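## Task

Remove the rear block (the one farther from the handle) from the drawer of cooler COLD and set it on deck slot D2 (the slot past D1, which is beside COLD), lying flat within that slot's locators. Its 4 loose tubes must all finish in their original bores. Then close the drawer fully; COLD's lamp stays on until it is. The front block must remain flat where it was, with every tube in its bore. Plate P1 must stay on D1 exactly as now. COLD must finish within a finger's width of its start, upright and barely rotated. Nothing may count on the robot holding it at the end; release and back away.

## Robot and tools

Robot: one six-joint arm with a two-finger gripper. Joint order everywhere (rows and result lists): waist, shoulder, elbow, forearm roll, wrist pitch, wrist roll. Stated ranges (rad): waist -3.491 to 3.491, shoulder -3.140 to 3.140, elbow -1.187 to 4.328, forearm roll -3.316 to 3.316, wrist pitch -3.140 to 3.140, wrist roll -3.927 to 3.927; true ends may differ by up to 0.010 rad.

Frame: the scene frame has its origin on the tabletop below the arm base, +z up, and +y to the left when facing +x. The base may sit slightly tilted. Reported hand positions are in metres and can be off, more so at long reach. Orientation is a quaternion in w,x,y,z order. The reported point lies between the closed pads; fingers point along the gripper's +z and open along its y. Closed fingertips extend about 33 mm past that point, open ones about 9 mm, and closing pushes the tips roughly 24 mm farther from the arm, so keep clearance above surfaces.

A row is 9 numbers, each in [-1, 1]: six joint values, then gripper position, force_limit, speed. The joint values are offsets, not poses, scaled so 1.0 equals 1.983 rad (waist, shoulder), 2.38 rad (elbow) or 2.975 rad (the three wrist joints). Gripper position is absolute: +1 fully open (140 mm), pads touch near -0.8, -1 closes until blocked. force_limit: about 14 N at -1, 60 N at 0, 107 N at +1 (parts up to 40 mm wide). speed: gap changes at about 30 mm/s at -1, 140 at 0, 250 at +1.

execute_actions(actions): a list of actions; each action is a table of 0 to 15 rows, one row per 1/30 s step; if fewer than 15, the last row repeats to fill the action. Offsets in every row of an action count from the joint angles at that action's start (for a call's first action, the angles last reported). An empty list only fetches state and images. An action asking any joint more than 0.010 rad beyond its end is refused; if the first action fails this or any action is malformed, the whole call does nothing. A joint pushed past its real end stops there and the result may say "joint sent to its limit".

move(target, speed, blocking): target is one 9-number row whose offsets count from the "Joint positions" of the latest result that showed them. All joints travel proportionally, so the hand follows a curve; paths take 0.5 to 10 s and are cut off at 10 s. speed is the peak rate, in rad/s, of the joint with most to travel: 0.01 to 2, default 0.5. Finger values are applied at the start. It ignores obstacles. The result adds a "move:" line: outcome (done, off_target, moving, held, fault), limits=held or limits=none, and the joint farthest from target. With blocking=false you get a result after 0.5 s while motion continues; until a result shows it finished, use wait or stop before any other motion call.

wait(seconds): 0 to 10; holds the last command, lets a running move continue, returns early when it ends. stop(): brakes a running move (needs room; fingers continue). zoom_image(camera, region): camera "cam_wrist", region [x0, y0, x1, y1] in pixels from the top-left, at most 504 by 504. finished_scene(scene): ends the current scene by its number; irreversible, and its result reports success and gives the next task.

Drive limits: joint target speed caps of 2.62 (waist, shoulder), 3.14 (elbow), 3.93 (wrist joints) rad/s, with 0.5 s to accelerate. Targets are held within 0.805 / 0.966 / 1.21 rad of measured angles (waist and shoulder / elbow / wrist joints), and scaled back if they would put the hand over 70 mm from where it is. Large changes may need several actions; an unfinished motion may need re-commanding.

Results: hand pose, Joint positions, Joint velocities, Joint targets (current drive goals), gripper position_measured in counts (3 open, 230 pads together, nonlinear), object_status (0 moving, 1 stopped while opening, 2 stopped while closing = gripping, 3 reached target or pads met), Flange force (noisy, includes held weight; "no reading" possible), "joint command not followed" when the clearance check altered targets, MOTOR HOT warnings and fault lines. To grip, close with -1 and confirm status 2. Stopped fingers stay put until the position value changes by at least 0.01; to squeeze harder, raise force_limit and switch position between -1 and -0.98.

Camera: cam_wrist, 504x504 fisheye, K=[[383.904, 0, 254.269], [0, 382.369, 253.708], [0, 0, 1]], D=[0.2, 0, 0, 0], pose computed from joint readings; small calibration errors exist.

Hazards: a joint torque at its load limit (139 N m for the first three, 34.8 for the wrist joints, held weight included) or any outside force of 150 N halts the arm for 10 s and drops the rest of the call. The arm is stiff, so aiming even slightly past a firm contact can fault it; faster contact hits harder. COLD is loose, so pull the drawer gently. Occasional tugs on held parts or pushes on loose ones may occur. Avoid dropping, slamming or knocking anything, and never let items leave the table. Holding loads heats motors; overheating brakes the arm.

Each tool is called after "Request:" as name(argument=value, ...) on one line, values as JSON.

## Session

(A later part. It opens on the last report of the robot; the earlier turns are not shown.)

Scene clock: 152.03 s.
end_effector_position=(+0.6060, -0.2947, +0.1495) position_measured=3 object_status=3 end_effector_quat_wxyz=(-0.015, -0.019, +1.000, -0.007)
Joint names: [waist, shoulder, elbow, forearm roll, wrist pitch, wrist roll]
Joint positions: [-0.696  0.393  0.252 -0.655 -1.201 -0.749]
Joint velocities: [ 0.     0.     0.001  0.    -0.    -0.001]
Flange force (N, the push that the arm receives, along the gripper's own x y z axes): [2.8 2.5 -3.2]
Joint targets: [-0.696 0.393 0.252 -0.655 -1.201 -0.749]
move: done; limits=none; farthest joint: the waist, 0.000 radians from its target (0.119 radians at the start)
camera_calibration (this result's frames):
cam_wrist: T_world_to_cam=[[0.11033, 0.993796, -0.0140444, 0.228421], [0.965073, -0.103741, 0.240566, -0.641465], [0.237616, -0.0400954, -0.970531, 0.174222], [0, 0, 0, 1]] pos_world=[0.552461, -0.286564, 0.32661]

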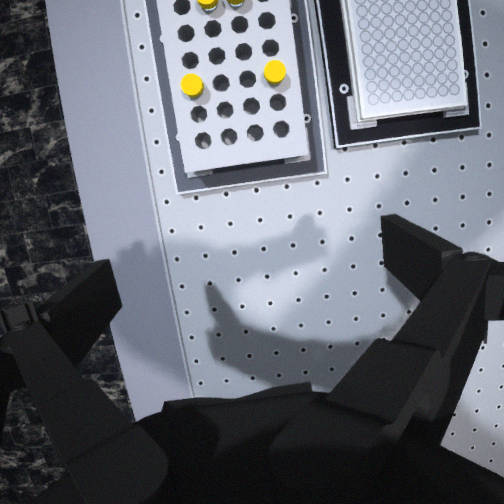

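Request:
move(target=[0,0,0,0,0,0,-0.8,0,0.5])

Request:
move(target=[0.0164,0.0258,-0.0465,-0.0274,0.0515,0.0306,-0.8,0,0], speed=0.12)

Request:
move(target=[-0.004,-0.004,-0.0095,-0.0024,0.0021,0.0058,-0.8,0,0], speed=0.015)

Scene clock: 154.27 s.
end_effector_position=(+0.6060, -0.2947, +0.1494) position_measured=229 object_status=3 end_effector_quat_wxyz=(-0.015, -0.019, +1.000, -0.007)
Joint names: [waist, shoulder, elbow, forearm roll, wrist pitch, wrist roll]
Joint positions: [-0.696  0.393  0.252 -0.655 -1.201 -0.749]
Joint velocities: [ 0.     0.     0.002 -0.     0.    -0.   ]
Flange force (N, the push that the arm receives, along the gripper's own x y z axes): [1.6 2.5 -3.6]
Joint targets: [-0.696 0.393 0.252 -0.655 -1.201 -0.749]
move: done; limits=none; farthest joint: the waist, 0.000 radians from its target (0.000 radians at the start)
camera_calibration (this result's frames):
cam_wrist: T_world_to_cam=[[0.110354, 0.993793, -0.0140454, 0.228409], [0.96508, -0.103766, 0.240527, -0.641466], [0.237577, -0.040098, -0.970541, 0.174237], [0, 0, 0, 1]] pos_world=[0.552465, -0.286567, 0.326602]

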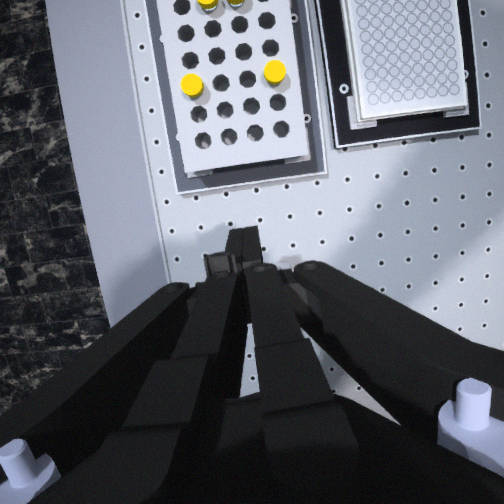

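Scene clock: 155.93 s.
end_effector_position=(+0.5750, -0.2931, +0.0748) position_measured=229 object_status=3 end_effector_quat_wxyz=(+0.000, -0.012, +1.000, +0.000)
Joint names: [waist, shoulder, elbow, forearm roll, wrist pitch, wrist roll]
Joint positions: [-0.664  0.444  0.141 -0.736 -1.048 -0.658]
Joint velocities: [-0.     0.001 -0.001 -0.001  0.001  0.001]
Flange force (N, the push that the arm receives, along the gripper's own x y z axes): [0.3 -0.2 -4.3]
Joint targets: [-0.664 0.444 0.141 -0.736 -1.048 -0.658]
move: done; limits=none; farthest joint: the waist, 0.000 radians from its target (0.033 radians at the start)
camera_calibration (this result's frames):
cam_wrist: T_world_to_cam=[[0.12285, 0.992414, 0.00469506, 0.220252], [0.956086, -0.119618, 0.267564, -0.594969], [0.266096, -0.0283813, -0.963529, 0.0956844], [0, 0, 0, 1]] pos_world=[0.516323, -0.287034, 0.250353]

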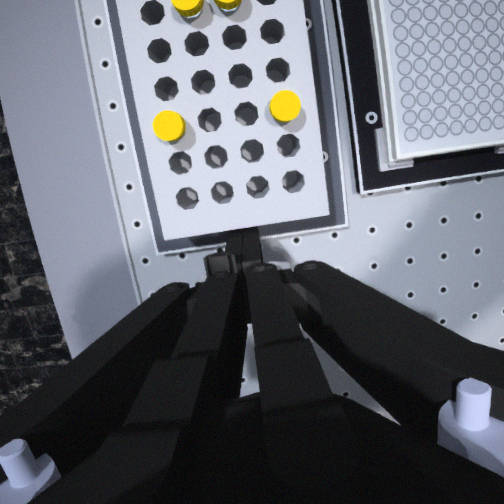

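Scene clock: 157.67 s.
end_effector_position=(+0.5663, -0.2932, +0.0754) position_measured=229 object_status=3 end_effector_quat_wxyz=(+0.001, -0.012, +1.000, -0.000)
Joint names: [waist, shoulder, elbow, forearm roll, wrist pitch, wrist roll]
Joint positions: [-0.672  0.436  0.119 -0.744 -1.041 -0.641]
Joint velocities: [-0.     0.    -0.005  0.    -0.     0.   ]
Flange force (N, the push that the arm receives, along the gripper's own x y z axes): [-98.7 -7.9 -19.3]
Joint targets: [-0.672 0.436 0.118 -0.743 -1.041 -0.641]
move: done; limits=none; farthest joint: the forearm roll, 0.001 radians from its target (0.007 radians at the start)
camera_calibration (this result's frames):
cam_wrist: T_world_to_cam=[[0.123577, 0.992324, 0.00465877, 0.22097], [0.955627, -0.120269, 0.26891, -0.58687], [0.267406, -0.0287789, -0.963154, 0.0977239], [0, 0, 0, 1]] pos_world=[0.50739, -0.287044, 0.250909]

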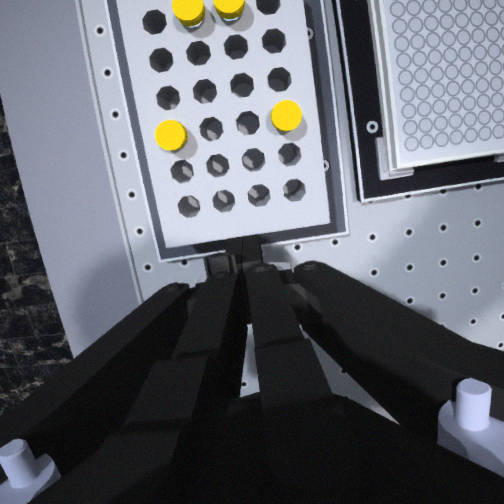

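Request:
move(target=[0.004,0.004,0.0095,0.0024,-0.0021,-0.0058,-0.8,0,0], speed=0.03)

Request:
move(target=[-0.0164,-0.0258,0.0465,0.0274,-0.0515,-0.0306,-0.8,0,0], speed=0.3)

Request:
zoom_image(camera="cam_wrist", region=[100,0,400,300])

Scene clock: 159.33 s.
end_effector_position=(+0.5754, -0.2931, +0.0749) position_measured=229 object_status=3 end_effector_quat_wxyz=(+0.000, -0.012, +1.000, -0.000)
Joint names: [waist, shoulder, elbow, forearm roll, wrist pitch, wrist roll]
Joint positions: [-0.664  0.444  0.141 -0.737 -1.047 -0.658]
Joint velocities: [ 0.     0.     0.002  0.001 -0.    -0.001]
Flange force (N, the push that the arm receives, along the gripper's own x y z axes): [1.7 1.7 -4.6]
Joint targets: [-0.664 0.444 0.141 -0.737 -1.047 -0.658]
move: done; limits=none; farthest joint: the waist, 0.000 radians from its target (0.008 radians at the start)
camera_calibration (this result's frames):
cam_wrist: T_world_to_cam=[[0.122673, 0.992436, 0.00466459, 0.220265], [0.955928, -0.119421, 0.268218, -0.595269], [0.266746, -0.0284441, -0.963347, 0.0953174], [0, 0, 0, 1]] pos_world=[0.516588, -0.286975, 0.250458]

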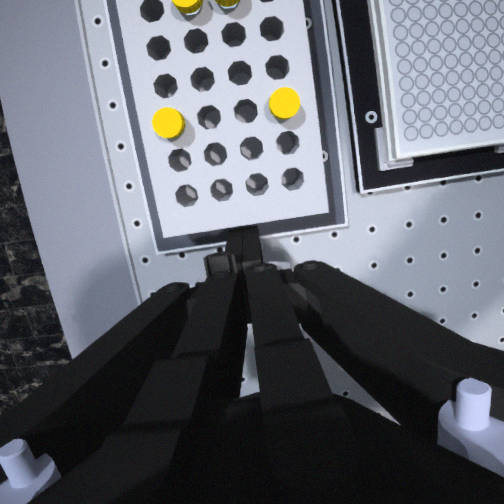

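Scene clock: 160.30 s.
end_effector_position=(+0.6063, -0.2946, +0.1496) position_measured=229 object_status=3 end_effector_quat_wxyz=(-0.015, -0.019, +1.000, -0.008)
Joint names: [waist, shoulder, elbow, forearm roll, wrist pitch, wrist roll]
Joint positions: [-0.696  0.393  0.252 -0.655 -1.201 -0.749]
Joint velocities: [ 0.    -0.001  0.002 -0.001 -0.001 -0.001]
Flange force (N, the push that the arm receives, along the gripper's own x y z axes): [1.5 -0.4 -4.1]
Joint targets: [-0.696 0.393 0.252 -0.655 -1.201 -0.749]
move: done; limits=none; farthest joint: the waist, 0.000 radians from its target (0.033 radians at the start)
camera_calibration (this result's frames):
cam_wrist: T_world_to_cam=[[0.110157, 0.993815, -0.0140437, 0.228419], [0.964944, -0.103549, 0.241163, -0.641776], [0.238217, -0.0401172, -0.970383, 0.173875], [0, 0, 0, 1]] pos_world=[0.552696, -0.286486, 0.326706]

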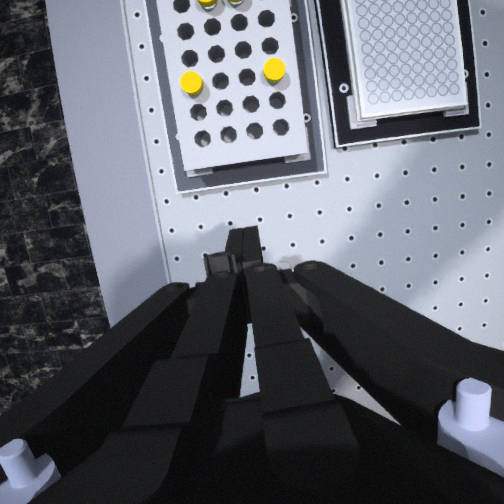

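Region (100, 0, 400, 300) of cam_wrist's 504x504 image, scaled by 1.680, with more detail than that image has.

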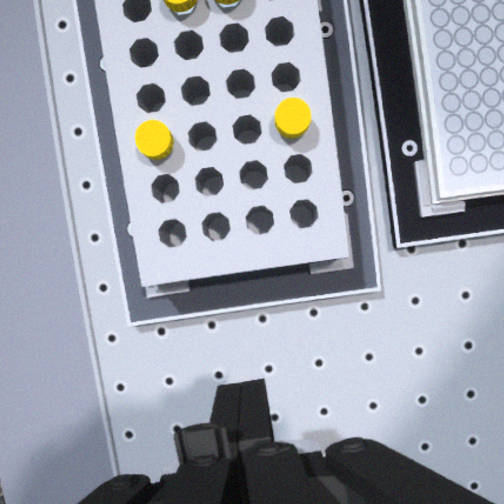

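Request:
move(target=[0.4115,-0.541,-0.425,0.119,0.125,-0.2356,-0.8,0,0], speed=0.7)

Scene clock: 163.73 s.
end_effector_position=(+0.4075, +0.0444, +0.1689) position_measured=229 object_status=3 end_effector_quat_wxyz=(+0.003, -0.098, +0.995, +0.005)
Joint names: [waist, shoulder, elbow, forearm roll, wrist pitch, wrist roll]
Joint positions: [ 0.12  -0.68  -0.759 -0.301 -0.829 -1.45 ]
Joint velocities: [ 0.002 -0.001 -0.003 -0.001  0.    -0.001]
Flange force (N, the push that the arm receives, along the gripper's own x y z axes): no reading
Joint targets: [0.120 -0.680 -0.760 -0.301 -0.829 -1.450]
move: done; limits=none; farthest joint: the waist, 0.000 radians from its target (0.816 radians at the start)
camera_calibration (this result's frames):
cam_wrist: T_world_to_cam=[[-0.0476808, 0.998759, 0.0144131, -0.0270187], [0.961024, 0.0419358, 0.273265, -0.429713], [0.272322, 0.0268809, -0.961831, 0.235239], [0, 0, 0, 1]] pos_world=[0.347616, 0.0386822, 0.344075]

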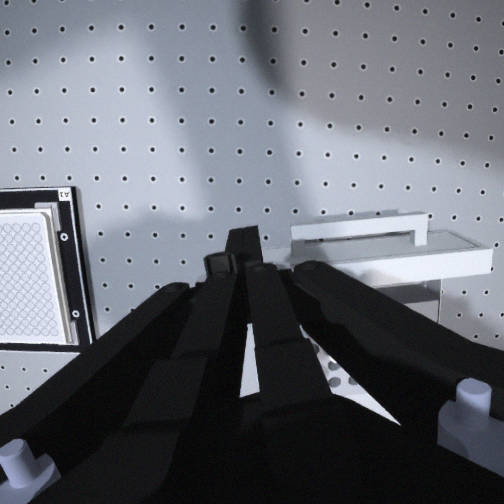

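Request:
move(target=[0.0333,0.1233,-0.0095,-0.014,0.0877,0,-0.8,0,0], speed=0.15)

Scene clock: 166.50 s.
end_effector_position=(+0.4085, +0.0440, +0.0839) position_measured=229 object_status=3 end_effector_quat_wxyz=(-0.003, -0.080, +0.997, +0.005)
Joint names: [waist, shoulder, elbow, forearm roll, wrist pitch, wrist roll]
Joint positions: [ 0.186 -0.436 -0.782 -0.343 -0.568 -1.45 ]
Joint velocities: [ 0.001  0.001 -0.001  0.001  0.001 -0.   ]
Flange force (N, the push that the arm receives, along the gripper's own x y z axes): no reading
Joint targets: [0.186 -0.435 -0.782 -0.343 -0.568 -1.450]
move: done; limits=none; farthest joint: the waist, 0.000 radians from its target (0.066 radians at the start)
camera_calibration (this result's frames):
cam_wrist: T_world_to_cam=[[-0.0119527, 0.999831, 0.013975, -0.03994], [0.965442, 0.00790056, 0.260497, -0.406685], [0.260342, 0.0166057, -0.965374, 0.158889], [0, 0, 0, 1]] pos_world=[0.350788, 0.0405078, 0.259886]

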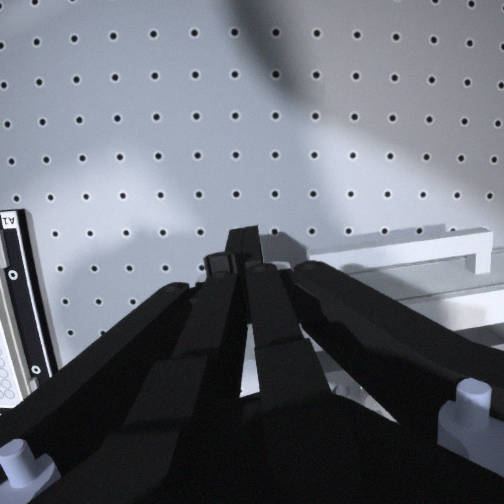

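Request:
move(target=[-0.0247,0.0635,0.0765,-0.0057,-0.0229,0.0094,-0.8,0,0], speed=0.08)

Request:
move(target=[-0.0202,0.0883,0.1176,0.0027,-0.039,0.0024,-0.8,0,0], speed=0.14)

Request:
move(target=[-0.0072,0.0675,0.0998,0.0106,-0.0316,-0.0157,-0.8,0,0], speed=0.12)

Scene clock: 170.03 s.
end_effector_position=(+0.4735, +0.0522, +0.0838) position_measured=229 object_status=3 end_effector_quat_wxyz=(-0.003, -0.074, +0.997, +0.004)
Joint names: [waist, shoulder, elbow, forearm roll, wrist pitch, wrist roll]
Joint positions: [ 0.137 -0.31  -0.6   -0.36  -0.636 -1.422]
Joint velocities: [-0.     0.     0.003 -0.    -0.001  0.   ]
Flange force (N, the push that the arm receives, along the gripper's own x y z axes): no reading
Joint targets: [0.137 -0.310 -0.600 -0.360 -0.636 -1.422]
move: done; limits=none; farthest joint: the waist, 0.000 radians from its target (0.049 radians at the start)
camera_calibration (this result's frames):
cam_wrist: T_world_to_cam=[[0.000475525, 0.999927, 0.0120858, -0.053137], [0.965336, -0.00361352, 0.260986, -0.468866], [0.261011, 0.0115427, -0.965267, 0.141636], [0, 0, 0, 1]] pos_world=[0.41567, 0.049804, 0.259726]

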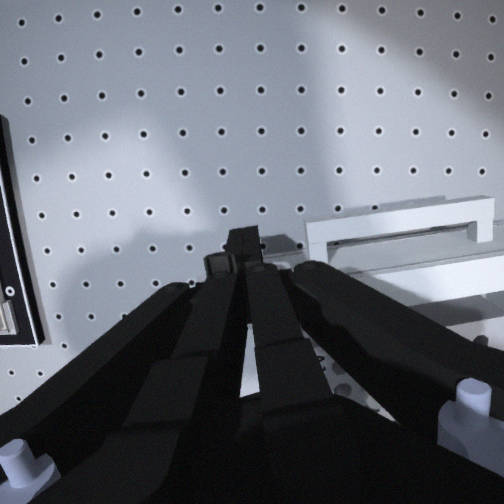

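Scene clock: 172.40 s.
end_effector_position=(+0.5718, +0.0668, +0.0825) position_measured=229 object_status=3 end_effector_quat_wxyz=(-0.005, -0.077, +0.997, +0.005)
Joint names: [waist, shoulder, elbow, forearm roll, wrist pitch, wrist roll]
Joint positions: [ 0.097 -0.135 -0.32  -0.352 -0.752 -1.415]
Joint velocities: [-0.001  0.001  0.002  0.001 -0.001 -0.   ]
Flange force (N, the push that the arm receives, along the gripper's own x y z axes): [0.2 -1.3 -5.3]
Joint targets: [0.097 -0.135 -0.320 -0.352 -0.752 -1.415]
move: done; limits=none; farthest joint: the waist, 0.000 radians from its target (0.040 radians at the start)
camera_calibration (this result's frames):
cam_wrist: T_world_to_cam=[[-0.00551233, 0.9999, 0.0130445, -0.0643981], [0.966435, 0.00197636, 0.256902, -0.56405], [0.256851, 0.0140228, -0.966349, 0.116914], [0, 0, 0, 1]] pos_world=[0.514734, 0.0638669, 0.258726]

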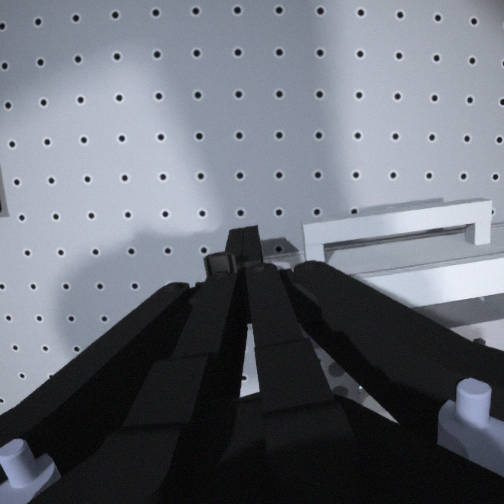

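Scene clock: 174.77 s.
end_effector_position=(+0.6556, +0.0787, +0.0843) position_measured=229 object_status=3 end_effector_quat_wxyz=(-0.001, -0.071, +0.997, +0.001)
Joint names: [waist, shoulder, elbow, forearm roll, wrist pitch, wrist roll]
Joint positions: [ 0.083 -0.001 -0.083 -0.32  -0.846 -1.462]
Joint velocities: [ 0.     0.001  0.001  0.    -0.001  0.   ]
Flange force (N, the push that the arm receives, along the gripper's own x y z axes): [5.0 -0.5 -6.6]
Joint targets: [0.083 -0.001 -0.083 -0.320 -0.846 -1.462]
move: done; limits=none; farthest joint: the waist, 0.000 radians from its target (0.014 radians at the start)
camera_calibration (this result's frames):
cam_wrist: T_world_to_cam=[[0.00557389, 0.999964, 0.00640167, -0.0825078], [0.964172, -0.00707207, 0.265185, -0.644069], [0.265221, 0.0046942, -0.964176, 0.092019], [0, 0, 0, 1]] pos_world=[0.597048, 0.077518, 0.260048]

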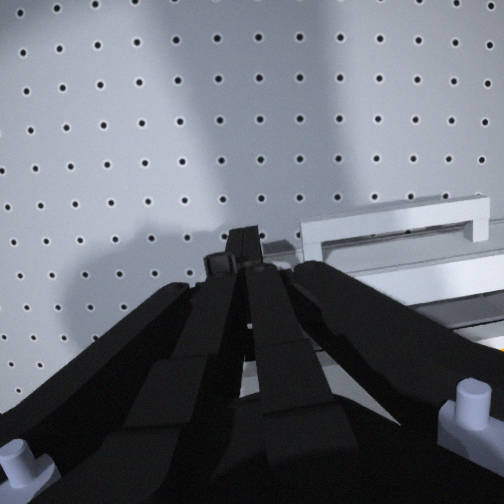

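Request:
move(target=[-0.001,0.0152,0.0214,0.0023,-0.0066,-0.0034,-0.8,0,0], speed=0.04)

Request:
move(target=[-0.0002,0.003,0.0042,0.0004,-0.0013,-0.0006,-0.8,0,0], speed=0.015)

Scene clock: 176.83 s.
end_effector_position=(+0.6723, +0.0807, +0.0836) position_measured=229 object_status=3 end_effector_quat_wxyz=(-0.001, -0.070, +0.998, -0.000)
Joint names: [waist, shoulder, elbow, forearm roll, wrist pitch, wrist roll]
Joint positions: [ 0.081  0.029 -0.032 -0.313 -0.866 -1.472]
Joint velocities: [-0.     0.001  0.003  0.002 -0.     0.   ]
Flange force (N, the push that the arm receives, along the gripper's own x y z axes): [2.3 -2.1 -5.8]
Joint targets: [0.081 0.029 -0.032 -0.313 -0.866 -1.472]
move: done; limits=none; farthest joint: the wrist roll, 0.001 radians from its target (0.011 radians at the start)
camera_calibration (this result's frames):
cam_wrist: T_world_to_cam=[[0.0078166, 0.99996, 0.00438738, -0.0860077], [0.96394, -0.00870203, 0.265976, -0.659736], [0.266004, 0.00215015, -0.96397, 0.0865406], [0, 0, 0, 1]] pos_world=[0.613598, 0.0800772, 0.259274]

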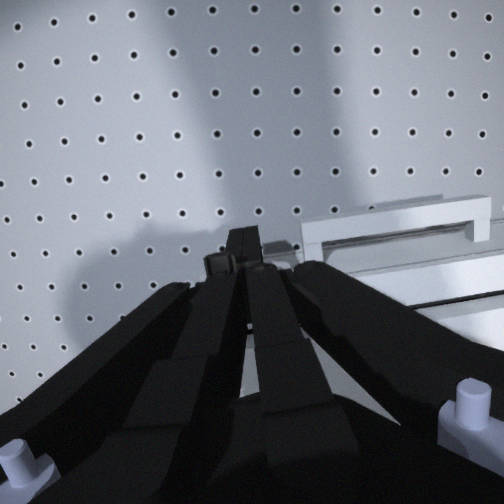

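Scene clock: 177.73 s.
end_effector_position=(+0.6755, +0.0811, +0.0834) position_measured=229 object_status=3 end_effector_quat_wxyz=(-0.001, -0.070, +0.998, -0.000)
Joint names: [waist, shoulder, elbow, forearm roll, wrist pitch, wrist roll]
Joint positions: [ 0.08   0.035 -0.022 -0.312 -0.869 -1.473]
Joint velocities: [-0.     0.     0.001  0.    -0.    -0.   ]
Flange force (N, the push that the arm receives, along the gripper's own x y z axes): [1.8 1.0 -3.8]
Joint targets: [0.080 0.035 -0.022 -0.312 -0.869 -1.473]
move: done; limits=none; farthest joint: the waist, 0.000 radians from its target (0.000 radians at the start)
camera_calibration (this result's frames):
cam_wrist: T_world_to_cam=[[0.00818145, 0.999958, 0.00406657, -0.0866536], [0.963906, -0.0089686, 0.266092, -0.662721], [0.266117, 0.00174278, -0.963939, 0.0854661], [0, 0, 0, 1]] pos_world=[0.616766, 0.0805574, 0.259081]

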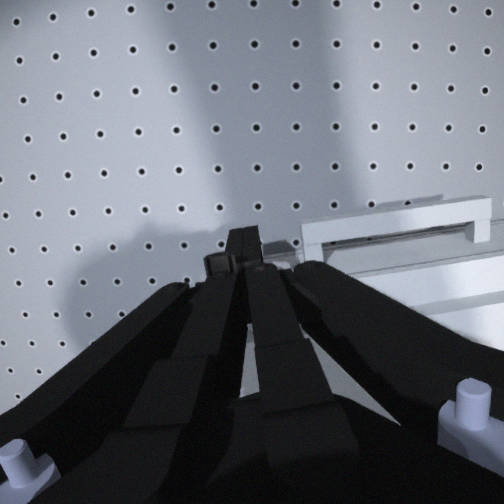

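Request:
move(target=[-0.0002,0.0025,0.0036,0.0004,-0.0011,-0.0005,-0.8,0,0], speed=0.015)

Request:
move(target=[-0.0001,0.0015,0.0022,0.0002,-0.0007,-0.0003,-0.8,0,0], speed=0.01)

Scene clock: 178.93 s.
end_effector_position=(+0.6782, +0.0814, +0.0833) position_measured=229 object_status=3 end_effector_quat_wxyz=(-0.001, -0.070, +0.998, -0.000)
Joint names: [waist, shoulder, elbow, forearm roll, wrist pitch, wrist roll]
Joint positions: [ 0.08   0.04  -0.014 -0.311 -0.873 -1.475]
Joint velocities: [-0.     0.     0.003 -0.    -0.    -0.   ]
Flange force (N, the push that the arm receives, along the gripper's own x y z axes): [57.6 5.4 -31.2]
Joint targets: [0.080 0.040 -0.013 -0.311 -0.873 -1.475]
move: done; limits=none; farthest joint: the wrist pitch, 0.001 radians from its target (0.003 radians at the start)
camera_calibration (this result's frames):
cam_wrist: T_world_to_cam=[[0.00841073, 0.999958, 0.0036236, -0.0870416], [0.963903, -0.00907175, 0.2661, -0.665232], [0.266122, 0.0012547, -0.963939, 0.0846863], [0, 0, 0, 1]] pos_world=[0.619414, 0.0808968, 0.258966]

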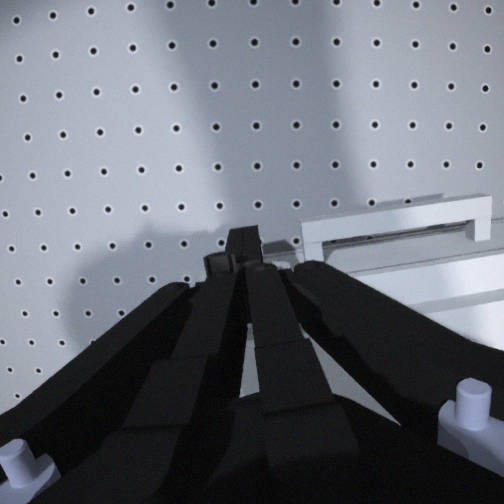

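Scene clock: 179.67 s.
end_effector_position=(+0.6797, +0.0816, +0.0832) position_measured=229 object_status=3 end_effector_quat_wxyz=(-0.001, -0.070, +0.998, -0.001)
Joint names: [waist, shoulder, elbow, forearm roll, wrist pitch, wrist roll]
Joint positions: [ 0.08   0.043 -0.009 -0.31  -0.875 -1.476]
Joint velocities: [ 0.     0.     0.001 -0.001 -0.    -0.   ]
Flange force (N, the push that the arm receives, along the gripper's own x y z axes): [97.8 4.1 -56.1]
Joint targets: [0.080 0.043 -0.008 -0.310 -0.875 -1.476]
move: done; limits=none; farthest joint: the waist, 0.000 radians from its target (0.000 radians at the start)
camera_calibration (this result's frames):
cam_wrist: T_world_to_cam=[[0.00857256, 0.999957, 0.00346948, -0.0873645], [0.963917, -0.00918666, 0.266045, -0.666726], [0.266065, 0.0010636, -0.963954, 0.0842616], [0, 0, 0, 1]] pos_world=[0.620999, 0.0811461, 0.258906]

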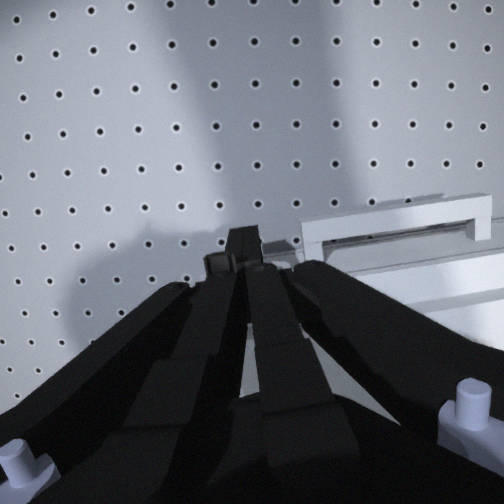

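Request:
move(target=[0.001,-0.017,-0.0214,-0.0023,0.0066,0.0034,-0.8,0,0], speed=0.06)

Request:
move(target=[0.01,-0.35,-0.06,0.015,-0.145,-0.08,1,0,0], speed=0.6)

Scene clock: 181.20 s.
end_effector_position=(+0.6643, +0.0804, +0.0859) position_measured=229 object_status=3 end_effector_quat_wxyz=(+0.001, -0.071, +0.997, +0.001)
Joint names: [waist, shoulder, elbow, forearm roll, wrist pitch, wrist roll]
Joint positions: [ 0.082  0.009 -0.059 -0.317 -0.855 -1.466]
Joint velocities: [-0.    -0.     0.     0.001  0.     0.001]
Flange force (N, the push that the arm receives, along the gripper's own x y z axes): [-0.1 -2.4 -5.0]
Joint targets: [0.082 0.009 -0.060 -0.317 -0.855 -1.466]
move: done; limits=none; farthest joint: the waist, 0.000 radians from its target (0.002 radians at the start)
camera_calibration (this result's frames):
cam_wrist: T_world_to_cam=[[0.00542112, 0.999964, 0.0064812, -0.0842067], [0.963267, -0.00696216, 0.268457, -0.652512], [0.268492, 0.00478779, -0.96327, 0.0889837], [0, 0, 0, 1]] pos_world=[0.605108, 0.0792348, 0.261432]

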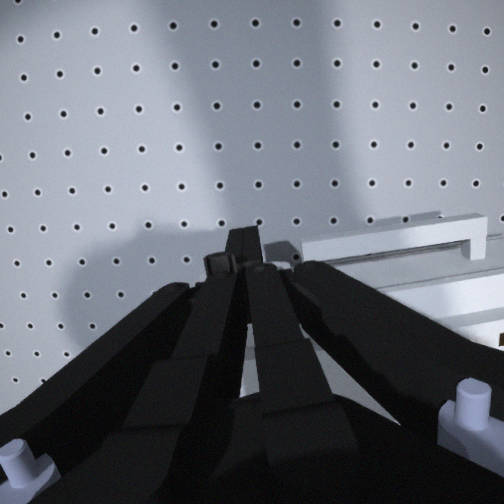

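Scene clock: 182.90 s.
end_effector_position=(+0.5452, +0.1365, +0.3740) position_measured=3 object_status=3 end_effector_quat_wxyz=(+0.044, -0.039, +0.998, +0.030)
Joint names: [waist, shoulder, elbow, forearm roll, wrist pitch, wrist roll]
Joint positions: [ 0.101 -0.685 -0.202 -0.273 -1.287 -1.704]
Joint velocities: [-0.    -0.002 -0.001 -0.    -0.001 -0.   ]
Flange force (N, the push that the arm receives, along the gripper's own x y z axes): no reading
Joint targets: [0.101 -0.685 -0.202 -0.273 -1.287 -1.704]
move: done; limits=none; farthest joint: the shoulder, 0.001 radians from its target (0.695 radians at the start)
camera_calibration (this result's frames):
cam_wrist: T_world_to_cam=[[0.0658166, 0.995109, 0.0736631, -0.19896], [0.935013, -0.0872846, 0.343704, -0.616482], [0.348453, 0.0462545, -0.936184, 0.338823], [0, 0, 0, 1]] pos_world=[0.47145, 0.128505, 0.543744]

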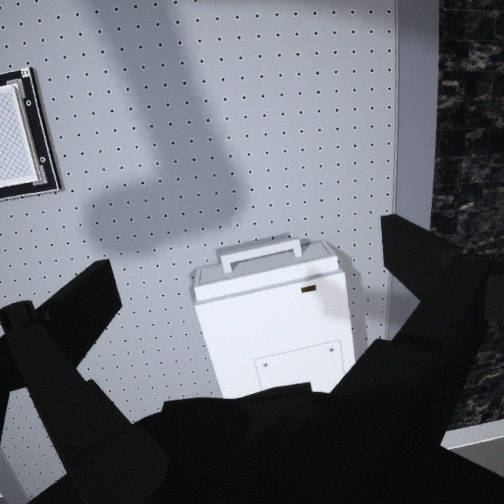

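Request:
finished_scene(scene=1)

The scene is finished: the task was done.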